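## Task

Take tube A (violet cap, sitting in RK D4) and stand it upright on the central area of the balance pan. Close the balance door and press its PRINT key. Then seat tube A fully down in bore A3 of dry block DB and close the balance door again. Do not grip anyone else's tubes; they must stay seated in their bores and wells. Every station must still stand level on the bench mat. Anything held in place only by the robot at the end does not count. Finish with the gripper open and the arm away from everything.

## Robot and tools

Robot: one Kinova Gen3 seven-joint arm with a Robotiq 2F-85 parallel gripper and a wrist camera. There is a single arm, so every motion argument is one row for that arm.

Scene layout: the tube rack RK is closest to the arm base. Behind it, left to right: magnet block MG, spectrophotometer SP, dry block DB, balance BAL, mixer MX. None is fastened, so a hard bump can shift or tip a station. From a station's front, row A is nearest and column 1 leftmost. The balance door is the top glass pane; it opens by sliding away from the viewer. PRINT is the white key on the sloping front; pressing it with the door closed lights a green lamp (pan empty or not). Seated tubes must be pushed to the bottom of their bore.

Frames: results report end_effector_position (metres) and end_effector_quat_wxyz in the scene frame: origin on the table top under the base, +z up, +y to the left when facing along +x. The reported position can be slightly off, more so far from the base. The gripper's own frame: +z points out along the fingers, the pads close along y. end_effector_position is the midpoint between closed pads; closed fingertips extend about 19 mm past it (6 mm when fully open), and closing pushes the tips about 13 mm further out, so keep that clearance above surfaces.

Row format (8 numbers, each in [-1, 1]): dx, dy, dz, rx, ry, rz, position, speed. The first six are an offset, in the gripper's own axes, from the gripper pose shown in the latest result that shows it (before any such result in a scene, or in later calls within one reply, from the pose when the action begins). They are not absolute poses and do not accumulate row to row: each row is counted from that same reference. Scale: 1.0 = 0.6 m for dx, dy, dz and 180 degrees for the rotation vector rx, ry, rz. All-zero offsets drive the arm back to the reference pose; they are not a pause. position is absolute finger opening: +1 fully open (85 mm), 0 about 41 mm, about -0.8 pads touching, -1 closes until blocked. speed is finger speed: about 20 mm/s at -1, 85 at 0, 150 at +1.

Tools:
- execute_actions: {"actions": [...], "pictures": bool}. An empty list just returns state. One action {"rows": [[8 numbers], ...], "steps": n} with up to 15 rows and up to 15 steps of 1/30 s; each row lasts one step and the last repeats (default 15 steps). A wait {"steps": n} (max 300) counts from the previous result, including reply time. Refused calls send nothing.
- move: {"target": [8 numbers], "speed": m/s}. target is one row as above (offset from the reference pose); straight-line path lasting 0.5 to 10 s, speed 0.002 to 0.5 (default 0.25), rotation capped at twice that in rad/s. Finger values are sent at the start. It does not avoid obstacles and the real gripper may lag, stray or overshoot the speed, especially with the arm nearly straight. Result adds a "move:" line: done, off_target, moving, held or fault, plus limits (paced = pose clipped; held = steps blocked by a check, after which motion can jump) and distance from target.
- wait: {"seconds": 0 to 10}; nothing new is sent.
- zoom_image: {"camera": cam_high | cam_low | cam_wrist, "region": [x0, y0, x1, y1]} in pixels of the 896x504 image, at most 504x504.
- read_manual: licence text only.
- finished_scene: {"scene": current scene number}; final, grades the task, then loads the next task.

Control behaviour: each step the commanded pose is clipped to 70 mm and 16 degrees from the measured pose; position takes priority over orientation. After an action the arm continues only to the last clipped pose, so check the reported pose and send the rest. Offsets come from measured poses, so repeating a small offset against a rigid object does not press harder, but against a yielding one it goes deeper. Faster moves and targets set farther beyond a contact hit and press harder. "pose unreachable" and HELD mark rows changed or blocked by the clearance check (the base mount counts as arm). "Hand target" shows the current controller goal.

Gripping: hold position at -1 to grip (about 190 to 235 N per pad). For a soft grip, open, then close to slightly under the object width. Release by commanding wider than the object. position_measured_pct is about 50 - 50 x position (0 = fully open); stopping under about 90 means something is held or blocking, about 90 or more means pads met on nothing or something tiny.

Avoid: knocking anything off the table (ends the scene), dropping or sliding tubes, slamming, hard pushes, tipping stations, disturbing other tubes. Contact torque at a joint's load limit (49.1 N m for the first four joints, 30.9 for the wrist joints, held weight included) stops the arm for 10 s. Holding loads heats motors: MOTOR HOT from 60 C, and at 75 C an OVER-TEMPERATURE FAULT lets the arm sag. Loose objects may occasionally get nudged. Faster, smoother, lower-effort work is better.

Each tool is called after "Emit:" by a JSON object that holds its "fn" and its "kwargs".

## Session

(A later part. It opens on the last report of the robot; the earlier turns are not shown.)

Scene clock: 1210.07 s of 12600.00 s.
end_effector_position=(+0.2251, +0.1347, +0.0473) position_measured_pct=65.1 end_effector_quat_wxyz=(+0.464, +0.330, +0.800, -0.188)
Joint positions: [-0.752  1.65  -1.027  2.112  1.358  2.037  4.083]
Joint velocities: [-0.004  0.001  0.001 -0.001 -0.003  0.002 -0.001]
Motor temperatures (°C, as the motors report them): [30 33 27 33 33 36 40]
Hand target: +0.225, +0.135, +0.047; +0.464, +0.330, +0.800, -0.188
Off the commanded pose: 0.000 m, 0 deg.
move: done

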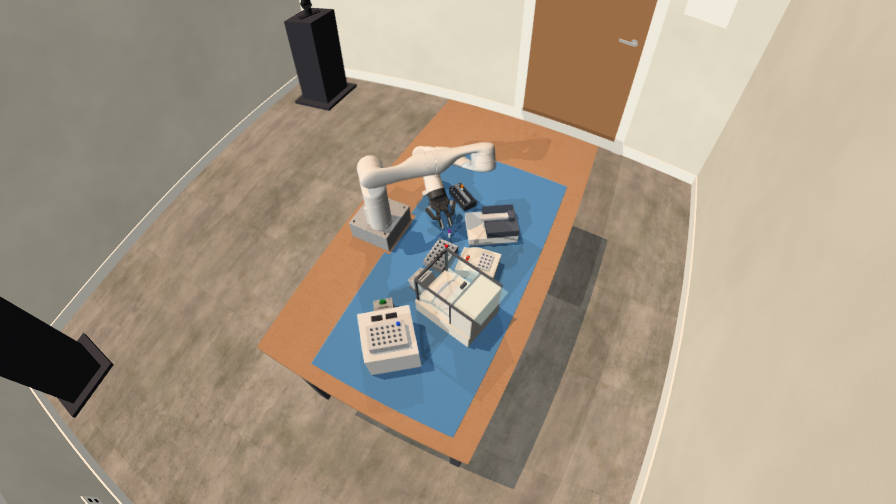

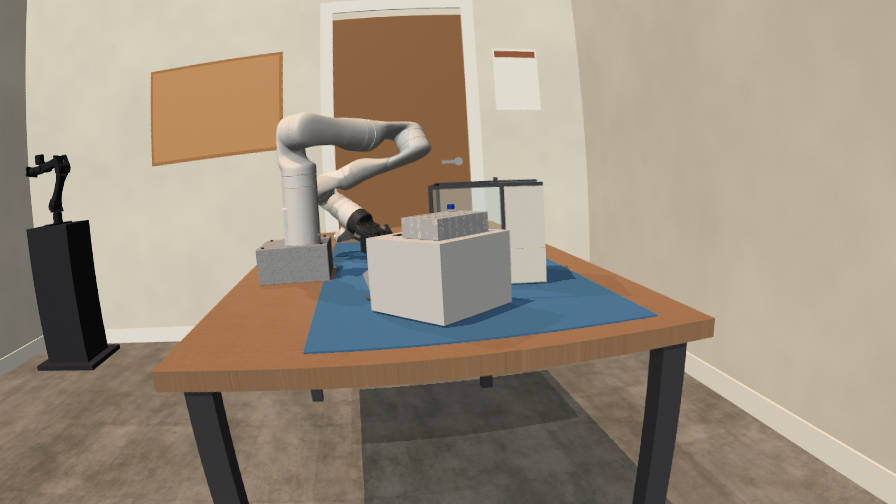

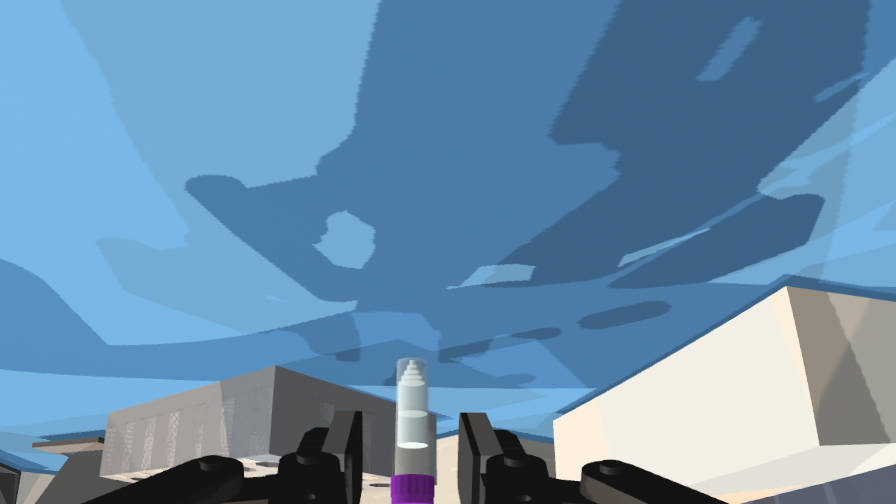

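Emit:
{"fn": "move", "kwargs": {"target": [-0.144,0,-0.083,0,0.333,0,-0.3,0], "speed": 0.08}}

Emit:
{"fn": "move", "kwargs": {"target": [-0.0,0,0,0,0,0.75,-0.3,0], "speed": 0.3}}

Scene clock: 1230.53 s of 12600.00 s.
end_effector_position=(+0.2241, +0.1337, +0.1459) position_measured_pct=65.1 end_effector_quat_wxyz=(+0.002, +0.380, +0.925, +0.000)
Joint positions: [ 0.296  1.41  -1.892  2.409  1.225  1.662  4.913]
Joint velocities: [ 0.012  0.005 -0.002 -0.002 -0.001 -0.001  0.006]
Motor temperatures (°C, as the motors report them): [30 33 27 33 33 36 40]
Hand target: +0.224, +0.133, +0.146; +0.002, +0.380, +0.925, +0.000
Off the commanded pose: 0.001 m, 0 deg.
move: done

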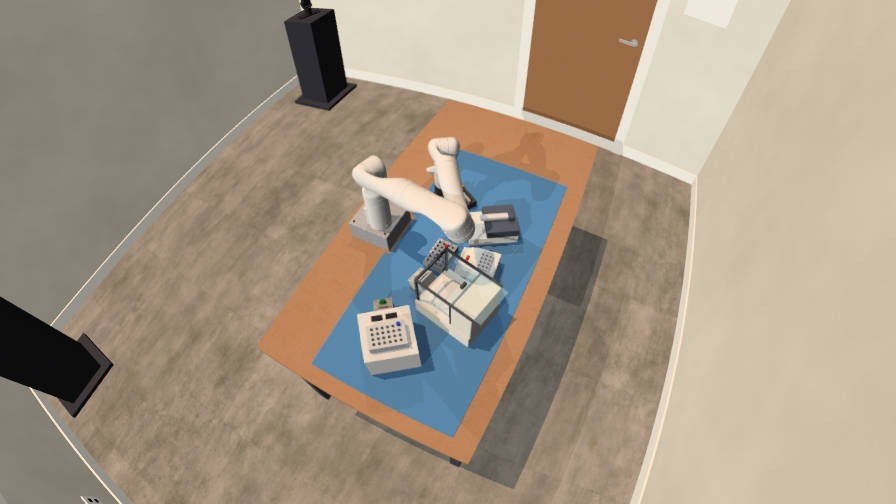

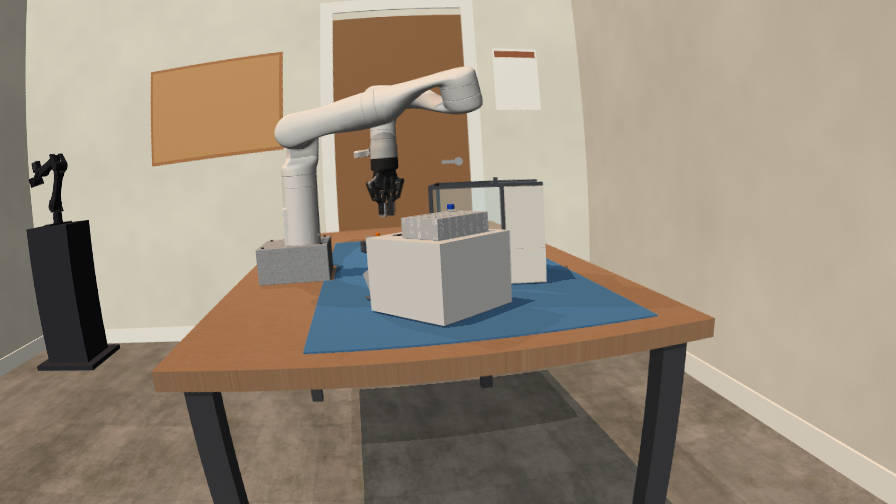

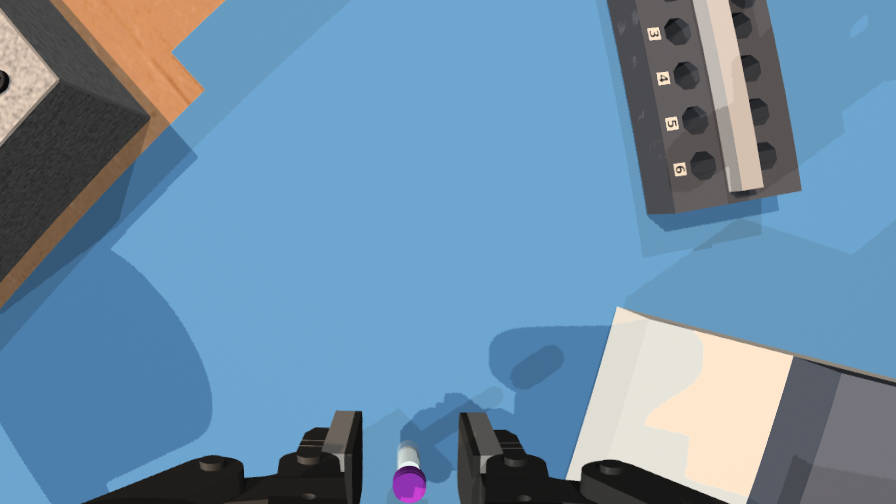

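Scene clock: 1234.93 s of 12600.00 s.
end_effector_position=(+0.2238, +0.1335, +0.1459) position_measured_pct=65.1 end_effector_quat_wxyz=(+0.001, +1.000, +0.003, +0.002)
Joint positions: [ 0.339  1.139 -1.658  2.408  1.213  1.311  2.67 ]
Joint velocities: [-0.002 -0.003 -0.    -0.001  0.002  0.003 -0.007]
Motor temperatures (°C, as the motors report them): [30 33 27 33 33 36 40]
Hand target: +0.224, +0.133, +0.146; +0.001, +1.000, +0.003, +0.002
Off the commanded pose: 0.000 m, 0 deg.
move: done

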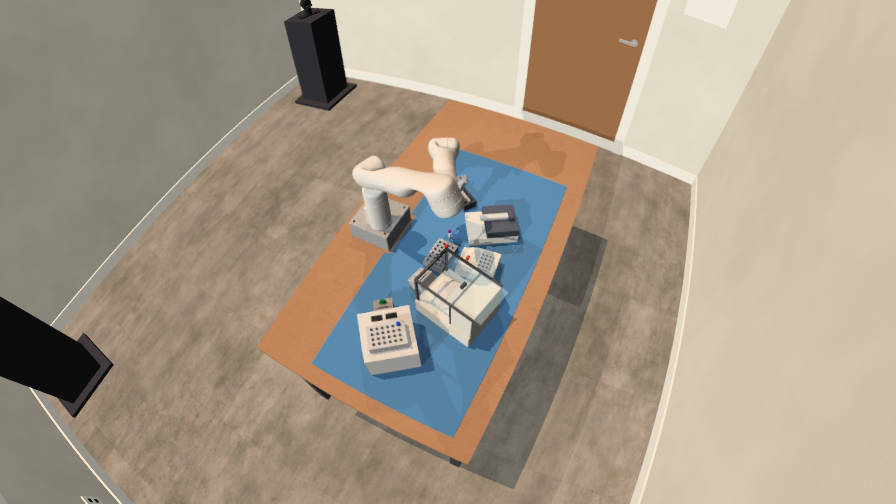

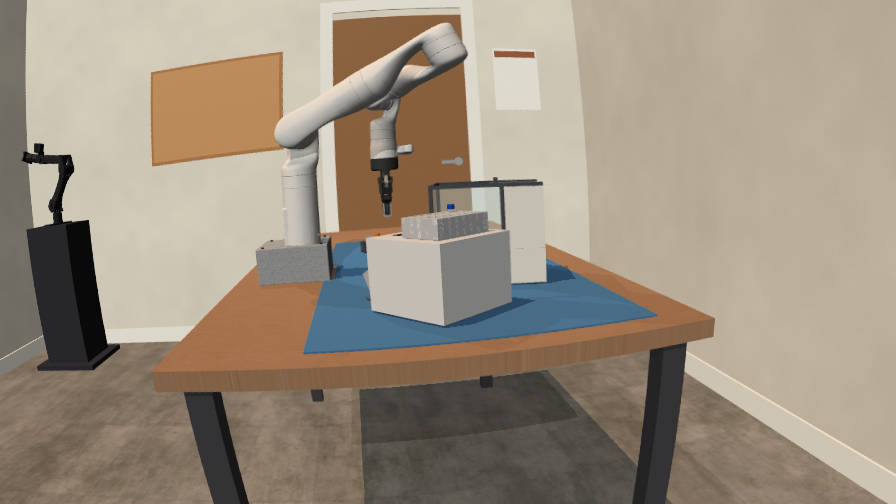

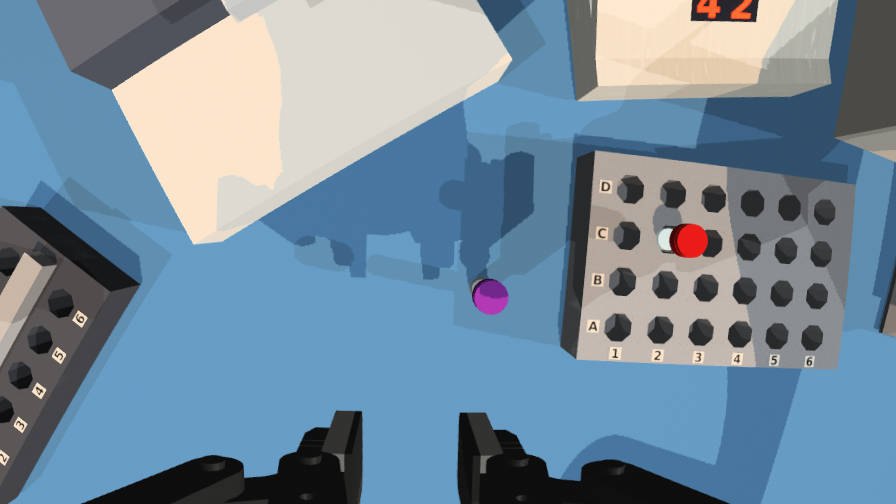

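Emit:
{"fn": "move", "kwargs": {"target": [0.052,0.051,0.09,0,0,0,-0.3,0], "speed": 0.08}}

Scene clock: 1244.77 s of 12600.00 s.
end_effector_position=(+0.2552, +0.1034, +0.0922) position_measured_pct=65.1 end_effector_quat_wxyz=(+0.001, +1.000, +0.003, +0.002)
Joint positions: [ 0.434  1.276 -1.506  2.398  1.414  1.314  2.778]
Joint velocities: [ 0.004  0.005  0.005 -0.001  0.002  0.002  0.003]
Motor temperatures (°C, as the motors report them): [30 33 27 33 33 36 40]
Hand target: +0.255, +0.103, +0.092; +0.001, +1.000, +0.003, +0.002
Off the commanded pose: 0.000 m, 0 deg.
move: done

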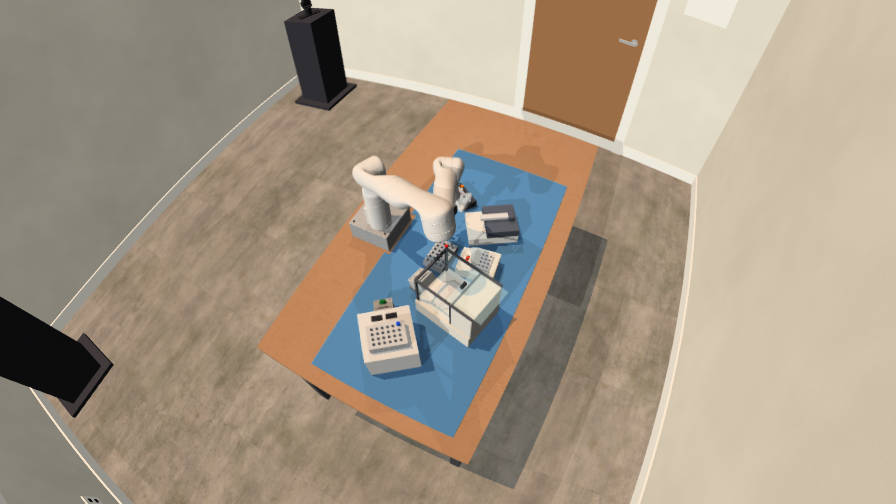

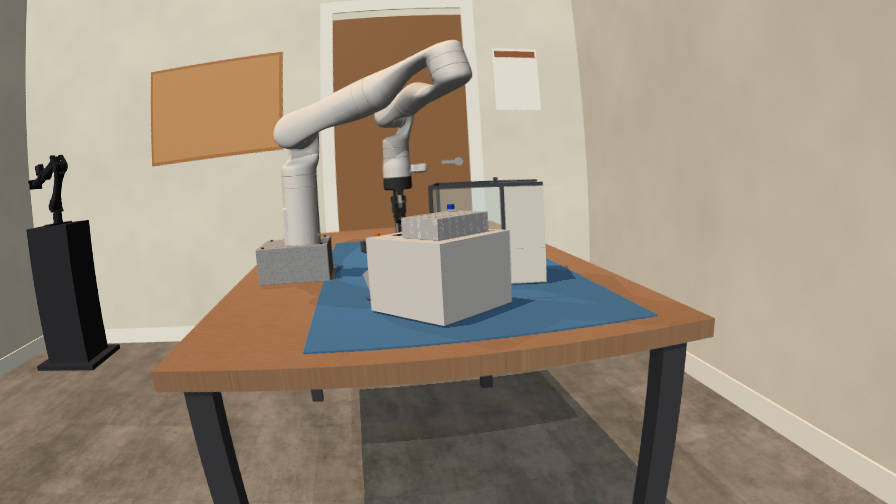

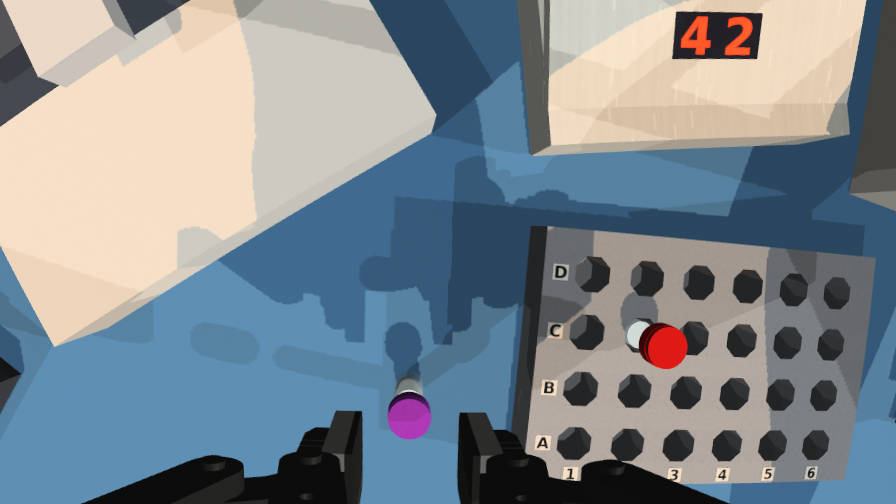

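Emit:
{"fn": "move", "kwargs": {"target": [0.002,0,0.057,0,0,0,-0.3,0], "speed": 0.03}}

Emit:
{"fn": "move", "kwargs": {"target": [0,0,0,0,0,0,-0.75,-0.6], "speed": 0.03}}

Emit:
{"fn": "move", "kwargs": {"target": [0,0,-0.17,0,0,0,-0.75,-0.6], "speed": 0.06}}

Scene clock: 1253.03 s of 12600.00 s.
end_effector_position=(+0.2567, +0.1035, +0.0582) position_measured_pct=65.1 end_effector_quat_wxyz=(+0.001, +1.000, +0.003, +0.002)
Joint positions: [ 0.413  1.359 -1.417  2.4    1.538  1.313  2.745]
Joint velocities: [-0.002  0.004  0.004  0.002  0.005 -0.003 -0.001]
Motor temperatures (°C, as the motors report them): [30 33 27 33 33 36 40]
Hand target: +0.257, +0.104, +0.058; +0.001, +1.000, +0.003, +0.002
Off the commanded pose: 0.000 m, 0 deg.
move: done

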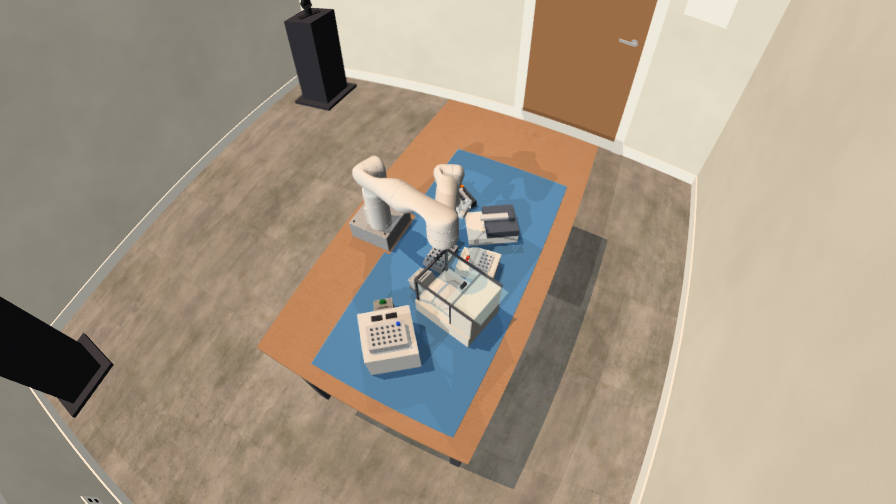

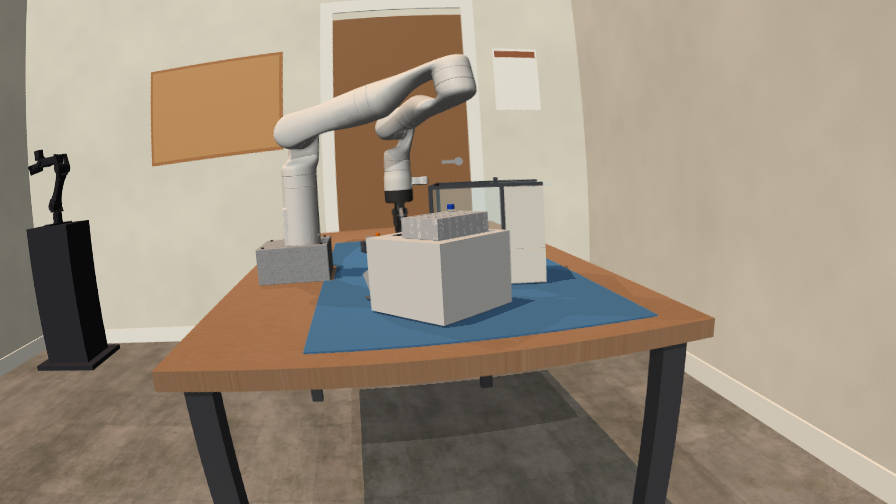

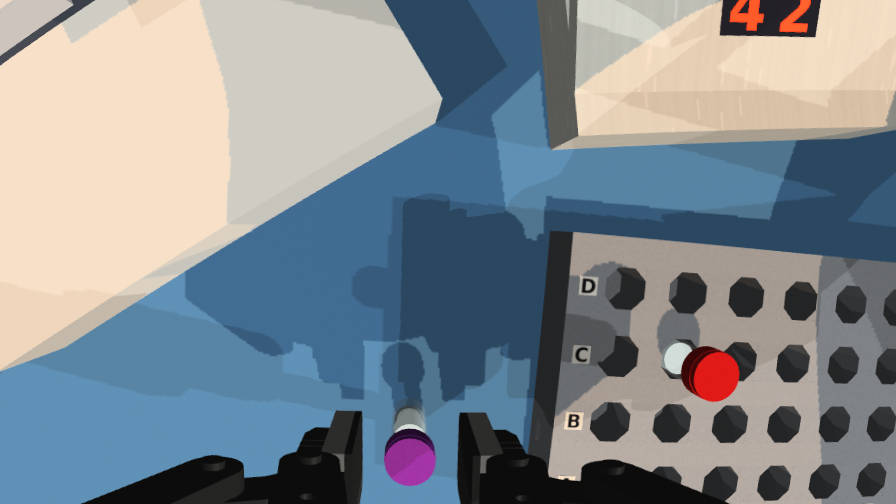

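Scene clock: 1253.73 s of 12600.00 s.
end_effector_position=(+0.2567, +0.1035, +0.0584) position_measured_pct=82.5 end_effector_quat_wxyz=(+0.001, +1.000, +0.003, +0.002)
Joint positions: [ 0.413  1.358 -1.418  2.4    1.538  1.313  2.745]
Joint velocities: [ 0.     0.     0.001  0.002 -0.    -0.001 -0.001]
Motor temperatures (°C, as the motors report them): [30 33 27 33 33 36 40]
Hand target: +0.257, +0.103, +0.058; +0.001, +1.000, +0.003, +0.002
Off the commanded pose: 0.000 m, 0 deg.
move: done

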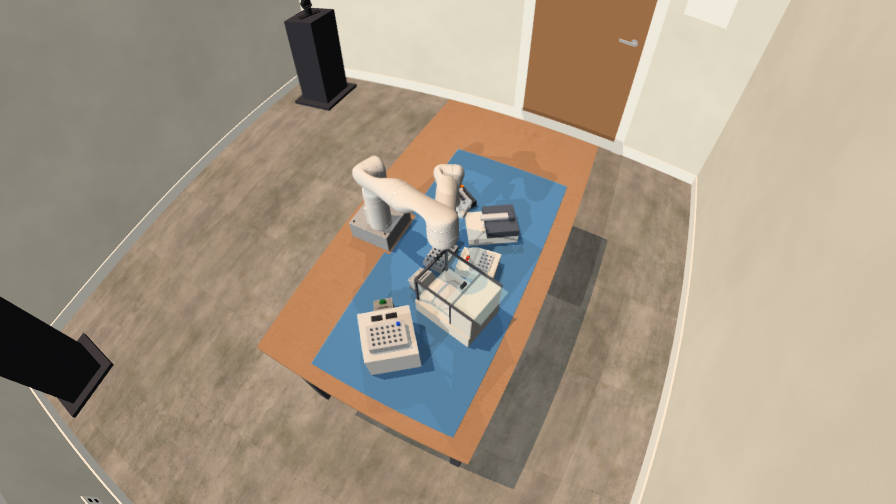

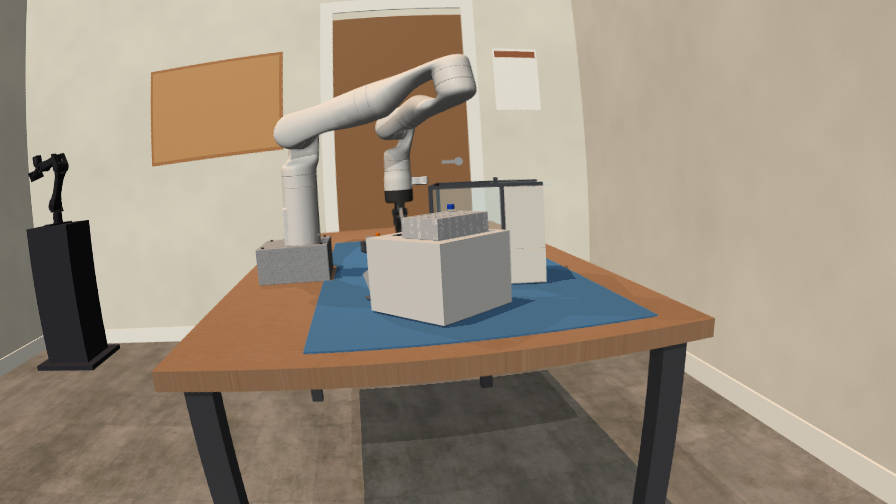

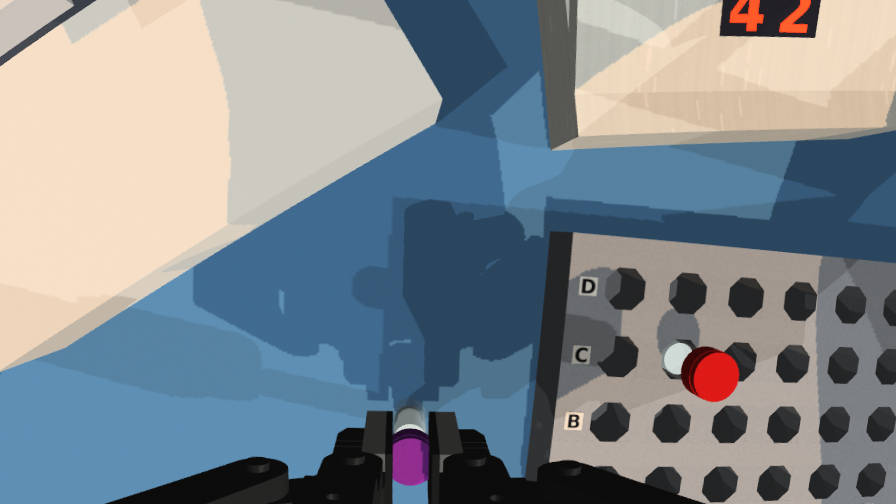

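Scene clock: 1255.80 s of 12600.00 s.
end_effector_position=(+0.2562, +0.1034, +0.1600) position_measured_pct=82.5 end_effector_quat_wxyz=(+0.001, +1.000, +0.003, +0.002)
Joint positions: [ 0.502  1.129 -1.685  2.347  1.174  1.345  2.887]
Joint velocities: [ 0.003 -0.004 -0.003 -0.004 -0.004  0.003  0.001]
Motor temperatures (°C, as the motors report them): [30 33 27 33 33 36 40]
Hand target: +0.256, +0.103, +0.160; +0.001, +1.000, +0.003, +0.002
Off the commanded pose: 0.000 m, 0 deg.
move: done

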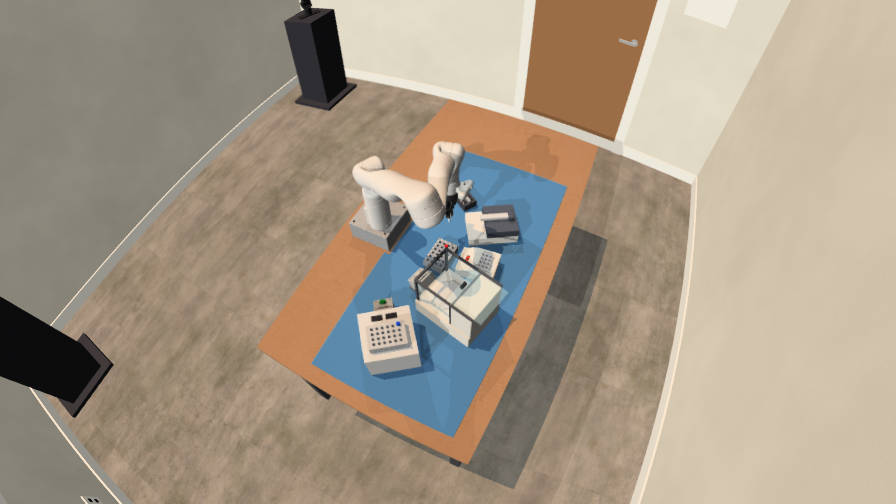

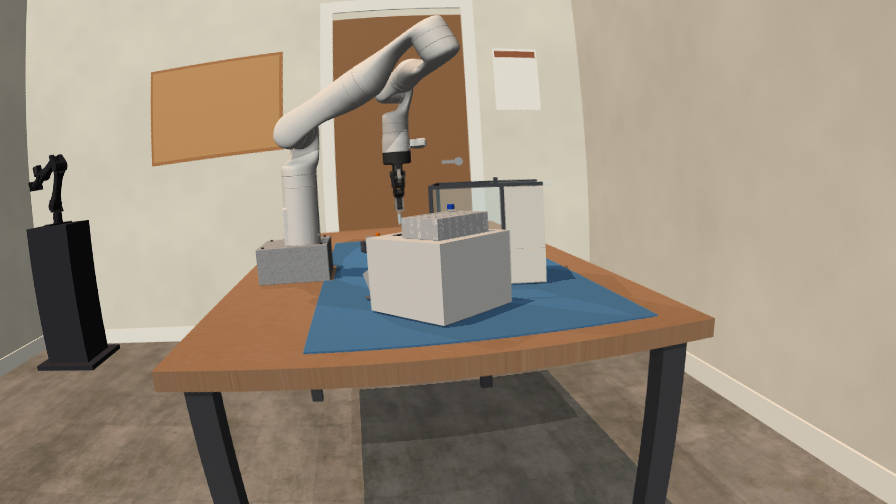

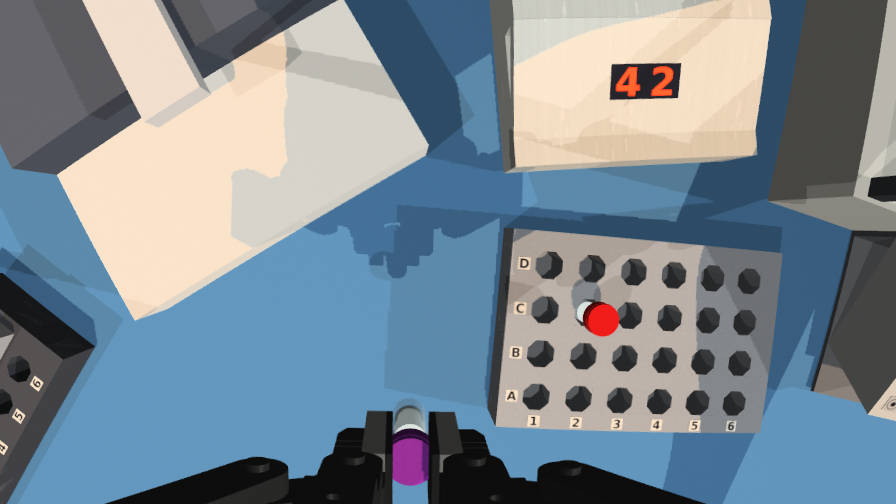

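Emit:
{"fn": "move", "kwargs": {"target": [0.28,0.152,-0.025,0,0,-0.5,-0.75,-0.6], "speed": 0.1}}

Scene clock: 1270.27 s of 12600.00 s.
end_effector_position=(+0.4245, +0.0143, +0.1757) position_measured_pct=82.5 end_effector_quat_wxyz=(+0.001, +0.705, +0.710, +0.001)
Joint positions: [ 0.709  1.383 -1.786  1.863  1.327  1.719  5.09 ]
Joint velocities: [ 0.     0.001  0.001 -0.003 -0.     0.001  0.008]
Motor temperatures (°C, as the motors report them): [30 33 27 33 33 36 40]
Hand target: +0.425, +0.014, +0.176; +0.001, +0.705, +0.710, +0.001
Off the commanded pose: 0.001 m, 0 deg.
move: done

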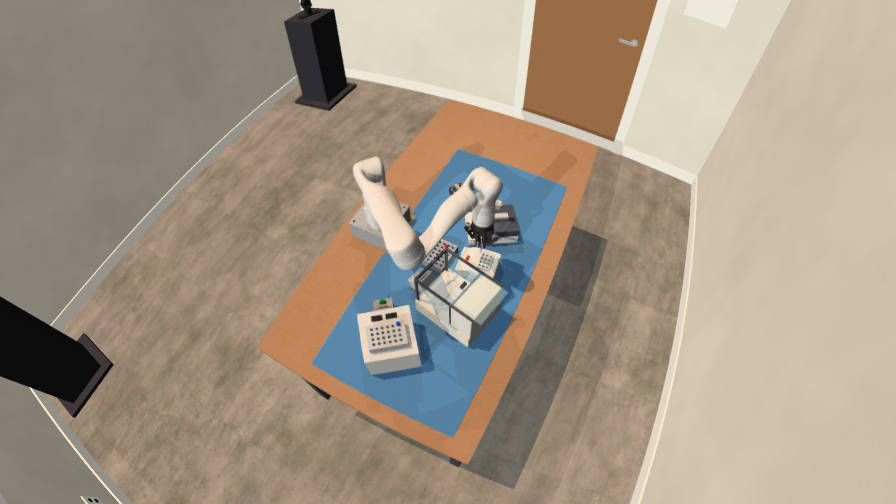

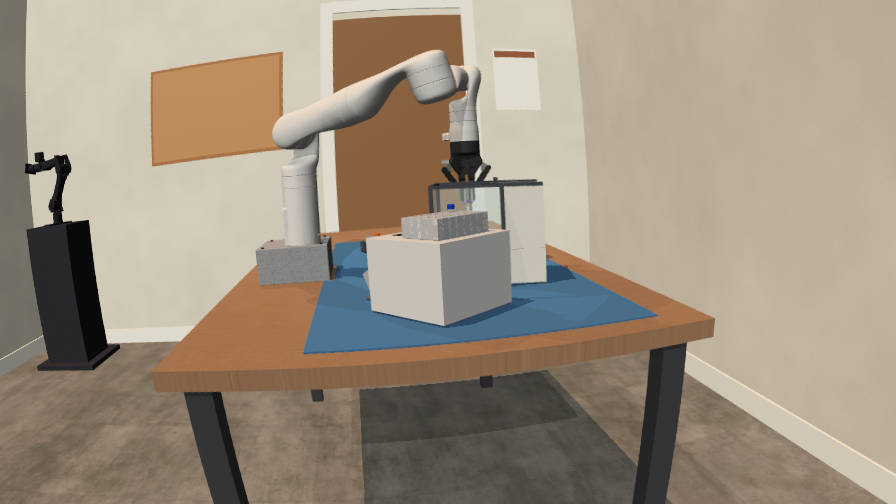

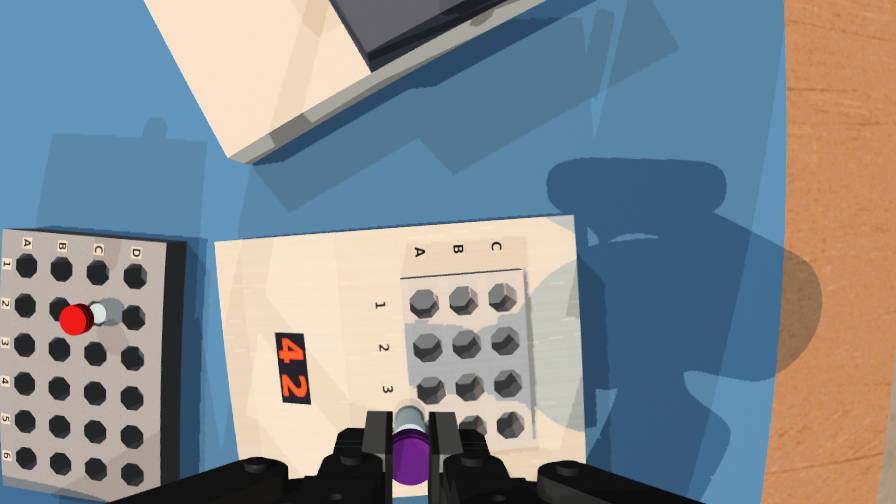

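Emit:
{"fn": "move", "kwargs": {"target": [-0.010,0.0137,0.058,0,0,0,-0.75,-0.6], "speed": 0.04}}

Scene clock: 1278.67 s of 12600.00 s.
end_effector_position=(+0.4329, +0.0084, +0.1412) position_measured_pct=82.5 end_effector_quat_wxyz=(+0.002, +0.705, +0.710, +0.001)
Joint positions: [ 0.714  1.443 -1.733  1.861  1.401  1.688  5.115]
Joint velocities: [ 0.     0.003  0.    -0.002  0.003 -0.     0.001]
Motor temperatures (°C, as the motors report them): [30 33 27 33 33 36 40]
Hand target: +0.433, +0.008, +0.141; +0.001, +0.705, +0.710, +0.001
Off the commanded pose: 0.000 m, 0 deg.
move: done

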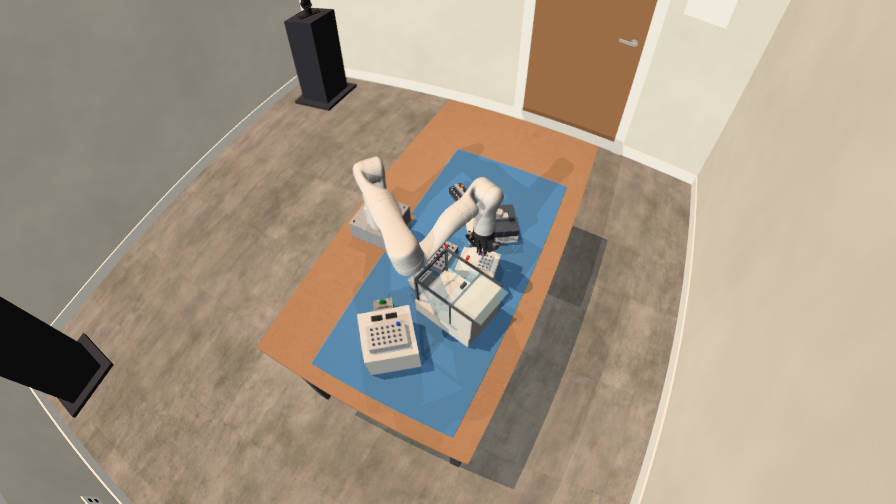

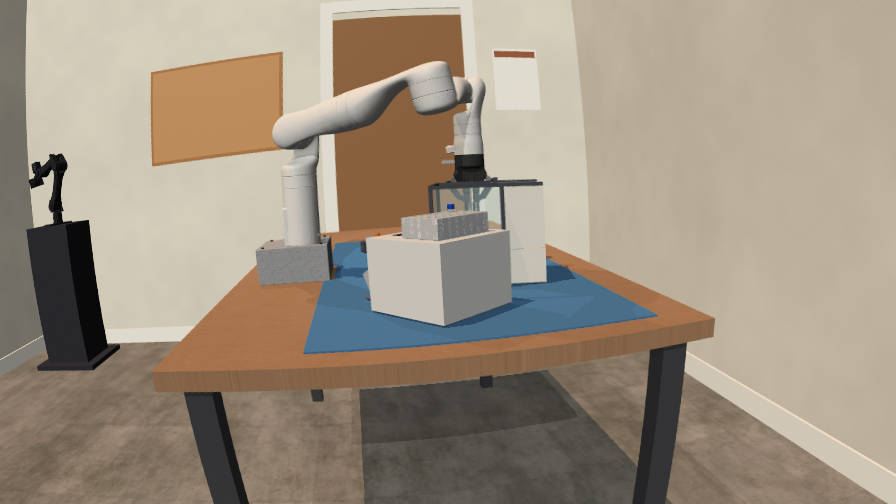

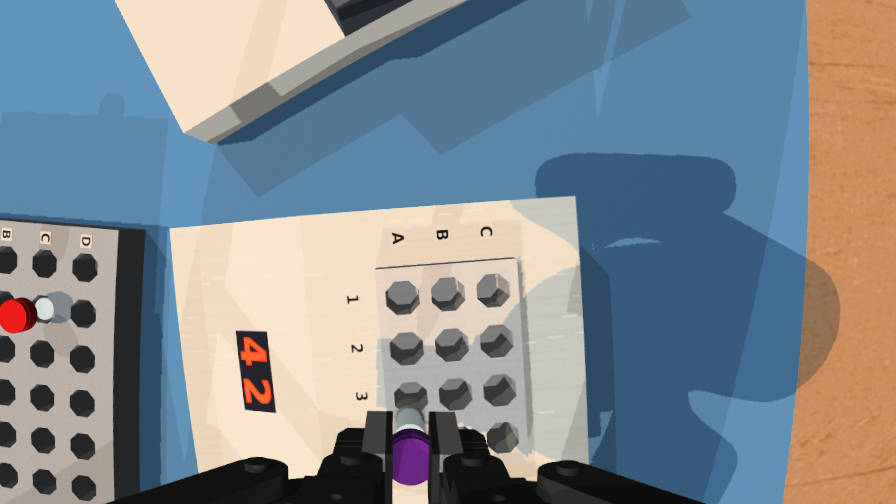

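Emit:
{"fn": "execute_actions", "kwargs": {"actions": []}}

Scene clock: 1297.57 s of 12600.00 s.
end_effector_position=(+0.4329, +0.0085, +0.1410) position_measured_pct=82.5 end_effector_quat_wxyz=(+0.001, +0.705, +0.710, +0.001)
Joint positions: [ 0.714  1.443 -1.733  1.861  1.401  1.688  5.115]
Joint velocities: [ 0.    -0.    -0.003  0.003 -0.     0.    -0.   ]
Motor temperatures (°C, as the motors report them): [30 34 27 33 33 36 40]
Hand target: +0.433, +0.008, +0.141; +0.001, +0.705, +0.710, +0.001
Off the commanded pose: 0.000 m, 0 deg.
Steps of this call (steps 1 to 567: nothing new was sent). Readings (end_effector_position | what the end effector reports):
1: (+0.4329, +0.0084, +0.1411) | position_measured_pct=82.5
2: (+0.4329, +0.0084, +0.1411) | position_measured_pct=82.5
4: (+0.4329, +0.0084, +0.1410) | position_measured_pct=82.5
8: (+0.4329, +0.0085, +0.1410) | position_measured_pct=82.5
567: the state above

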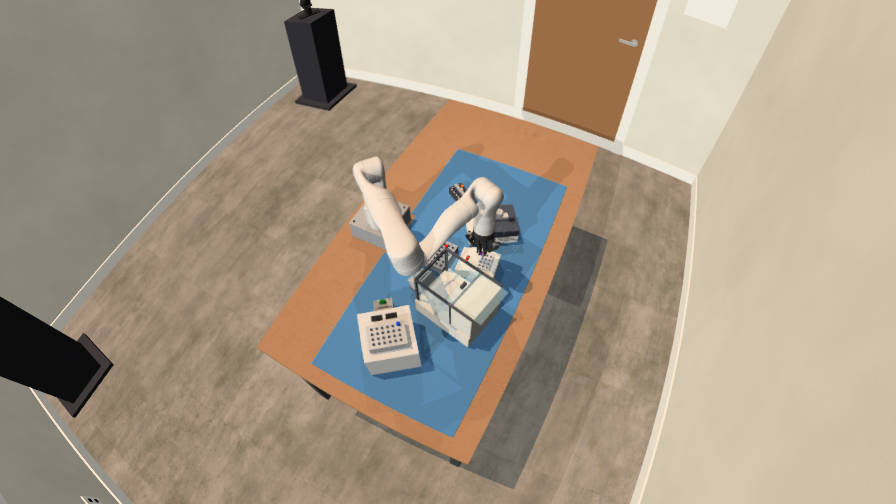

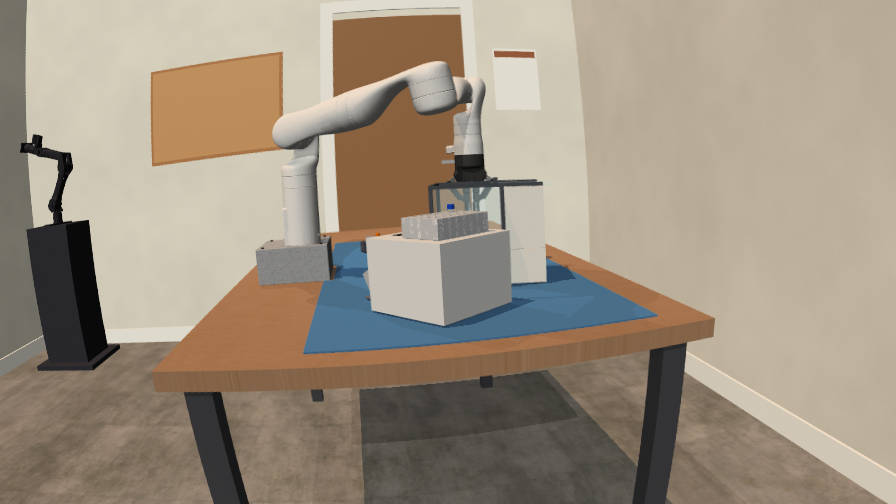

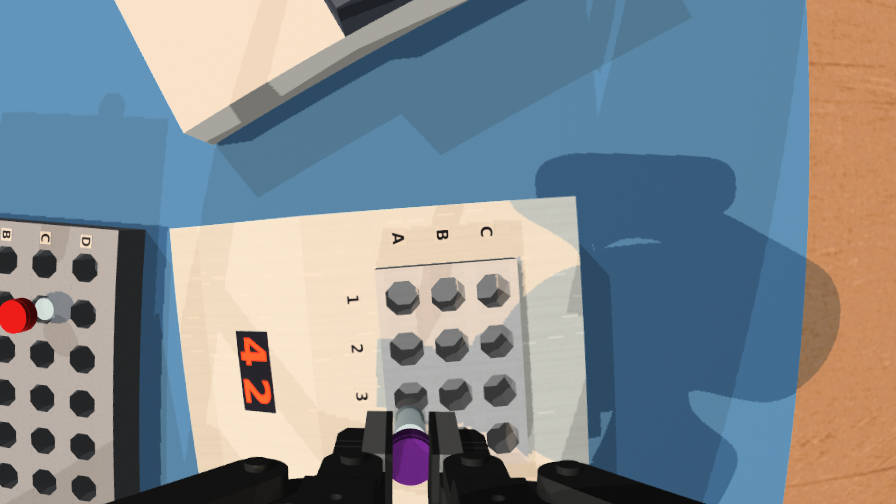

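Emit:
{"fn": "move", "kwargs": {"target": [0,0,0.0167,0,0,0,-0.75,0], "speed": 0.008}}

Scene clock: 1302.27 s of 12600.00 s.
end_effector_position=(+0.4330, +0.0085, +0.1311) position_measured_pct=82.5 end_effector_quat_wxyz=(+0.001, +0.705, +0.710, +0.001)
Joint positions: [ 0.714  1.459 -1.718  1.867  1.421  1.678  5.113]
Joint velocities: [ 0.     0.001  0.001 -0.001  0.002  0.    -0.001]
Motor temperatures (°C, as the motors report them): [30 34 27 33 33 36 40]
Hand target: +0.433, +0.008, +0.131; +0.001, +0.705, +0.710, +0.001
Off the commanded pose: 0.000 m, 0 deg.
move: done

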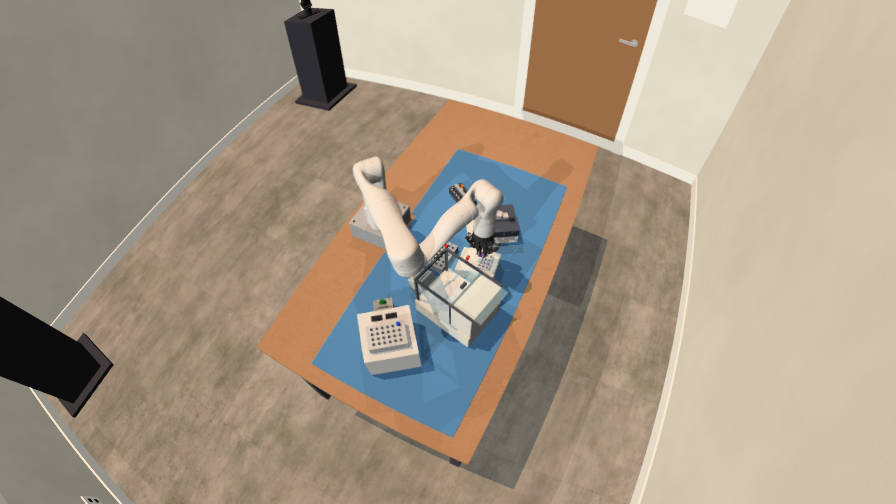

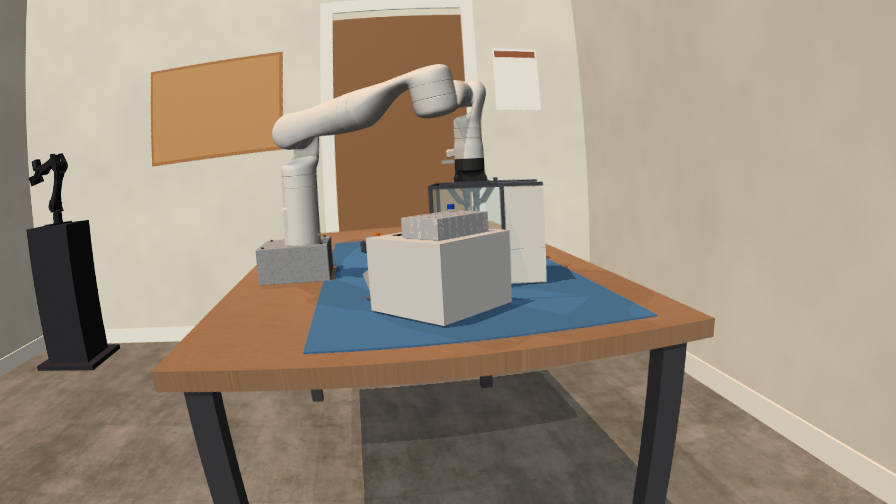

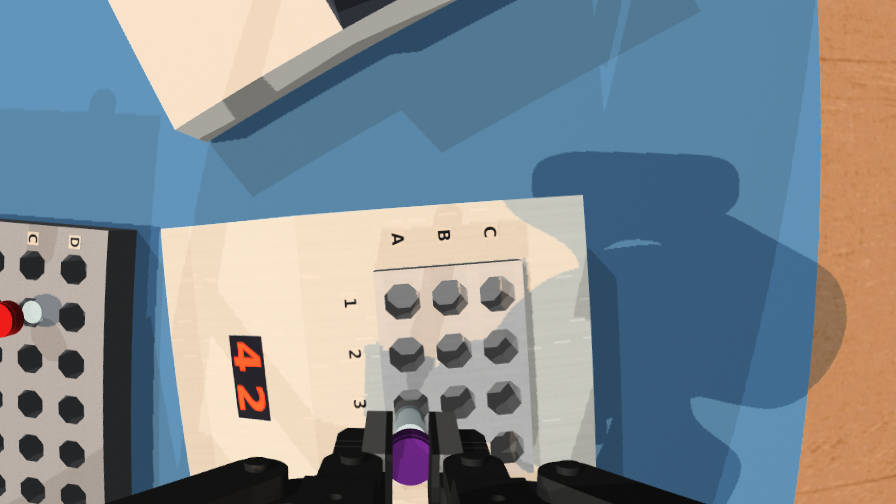

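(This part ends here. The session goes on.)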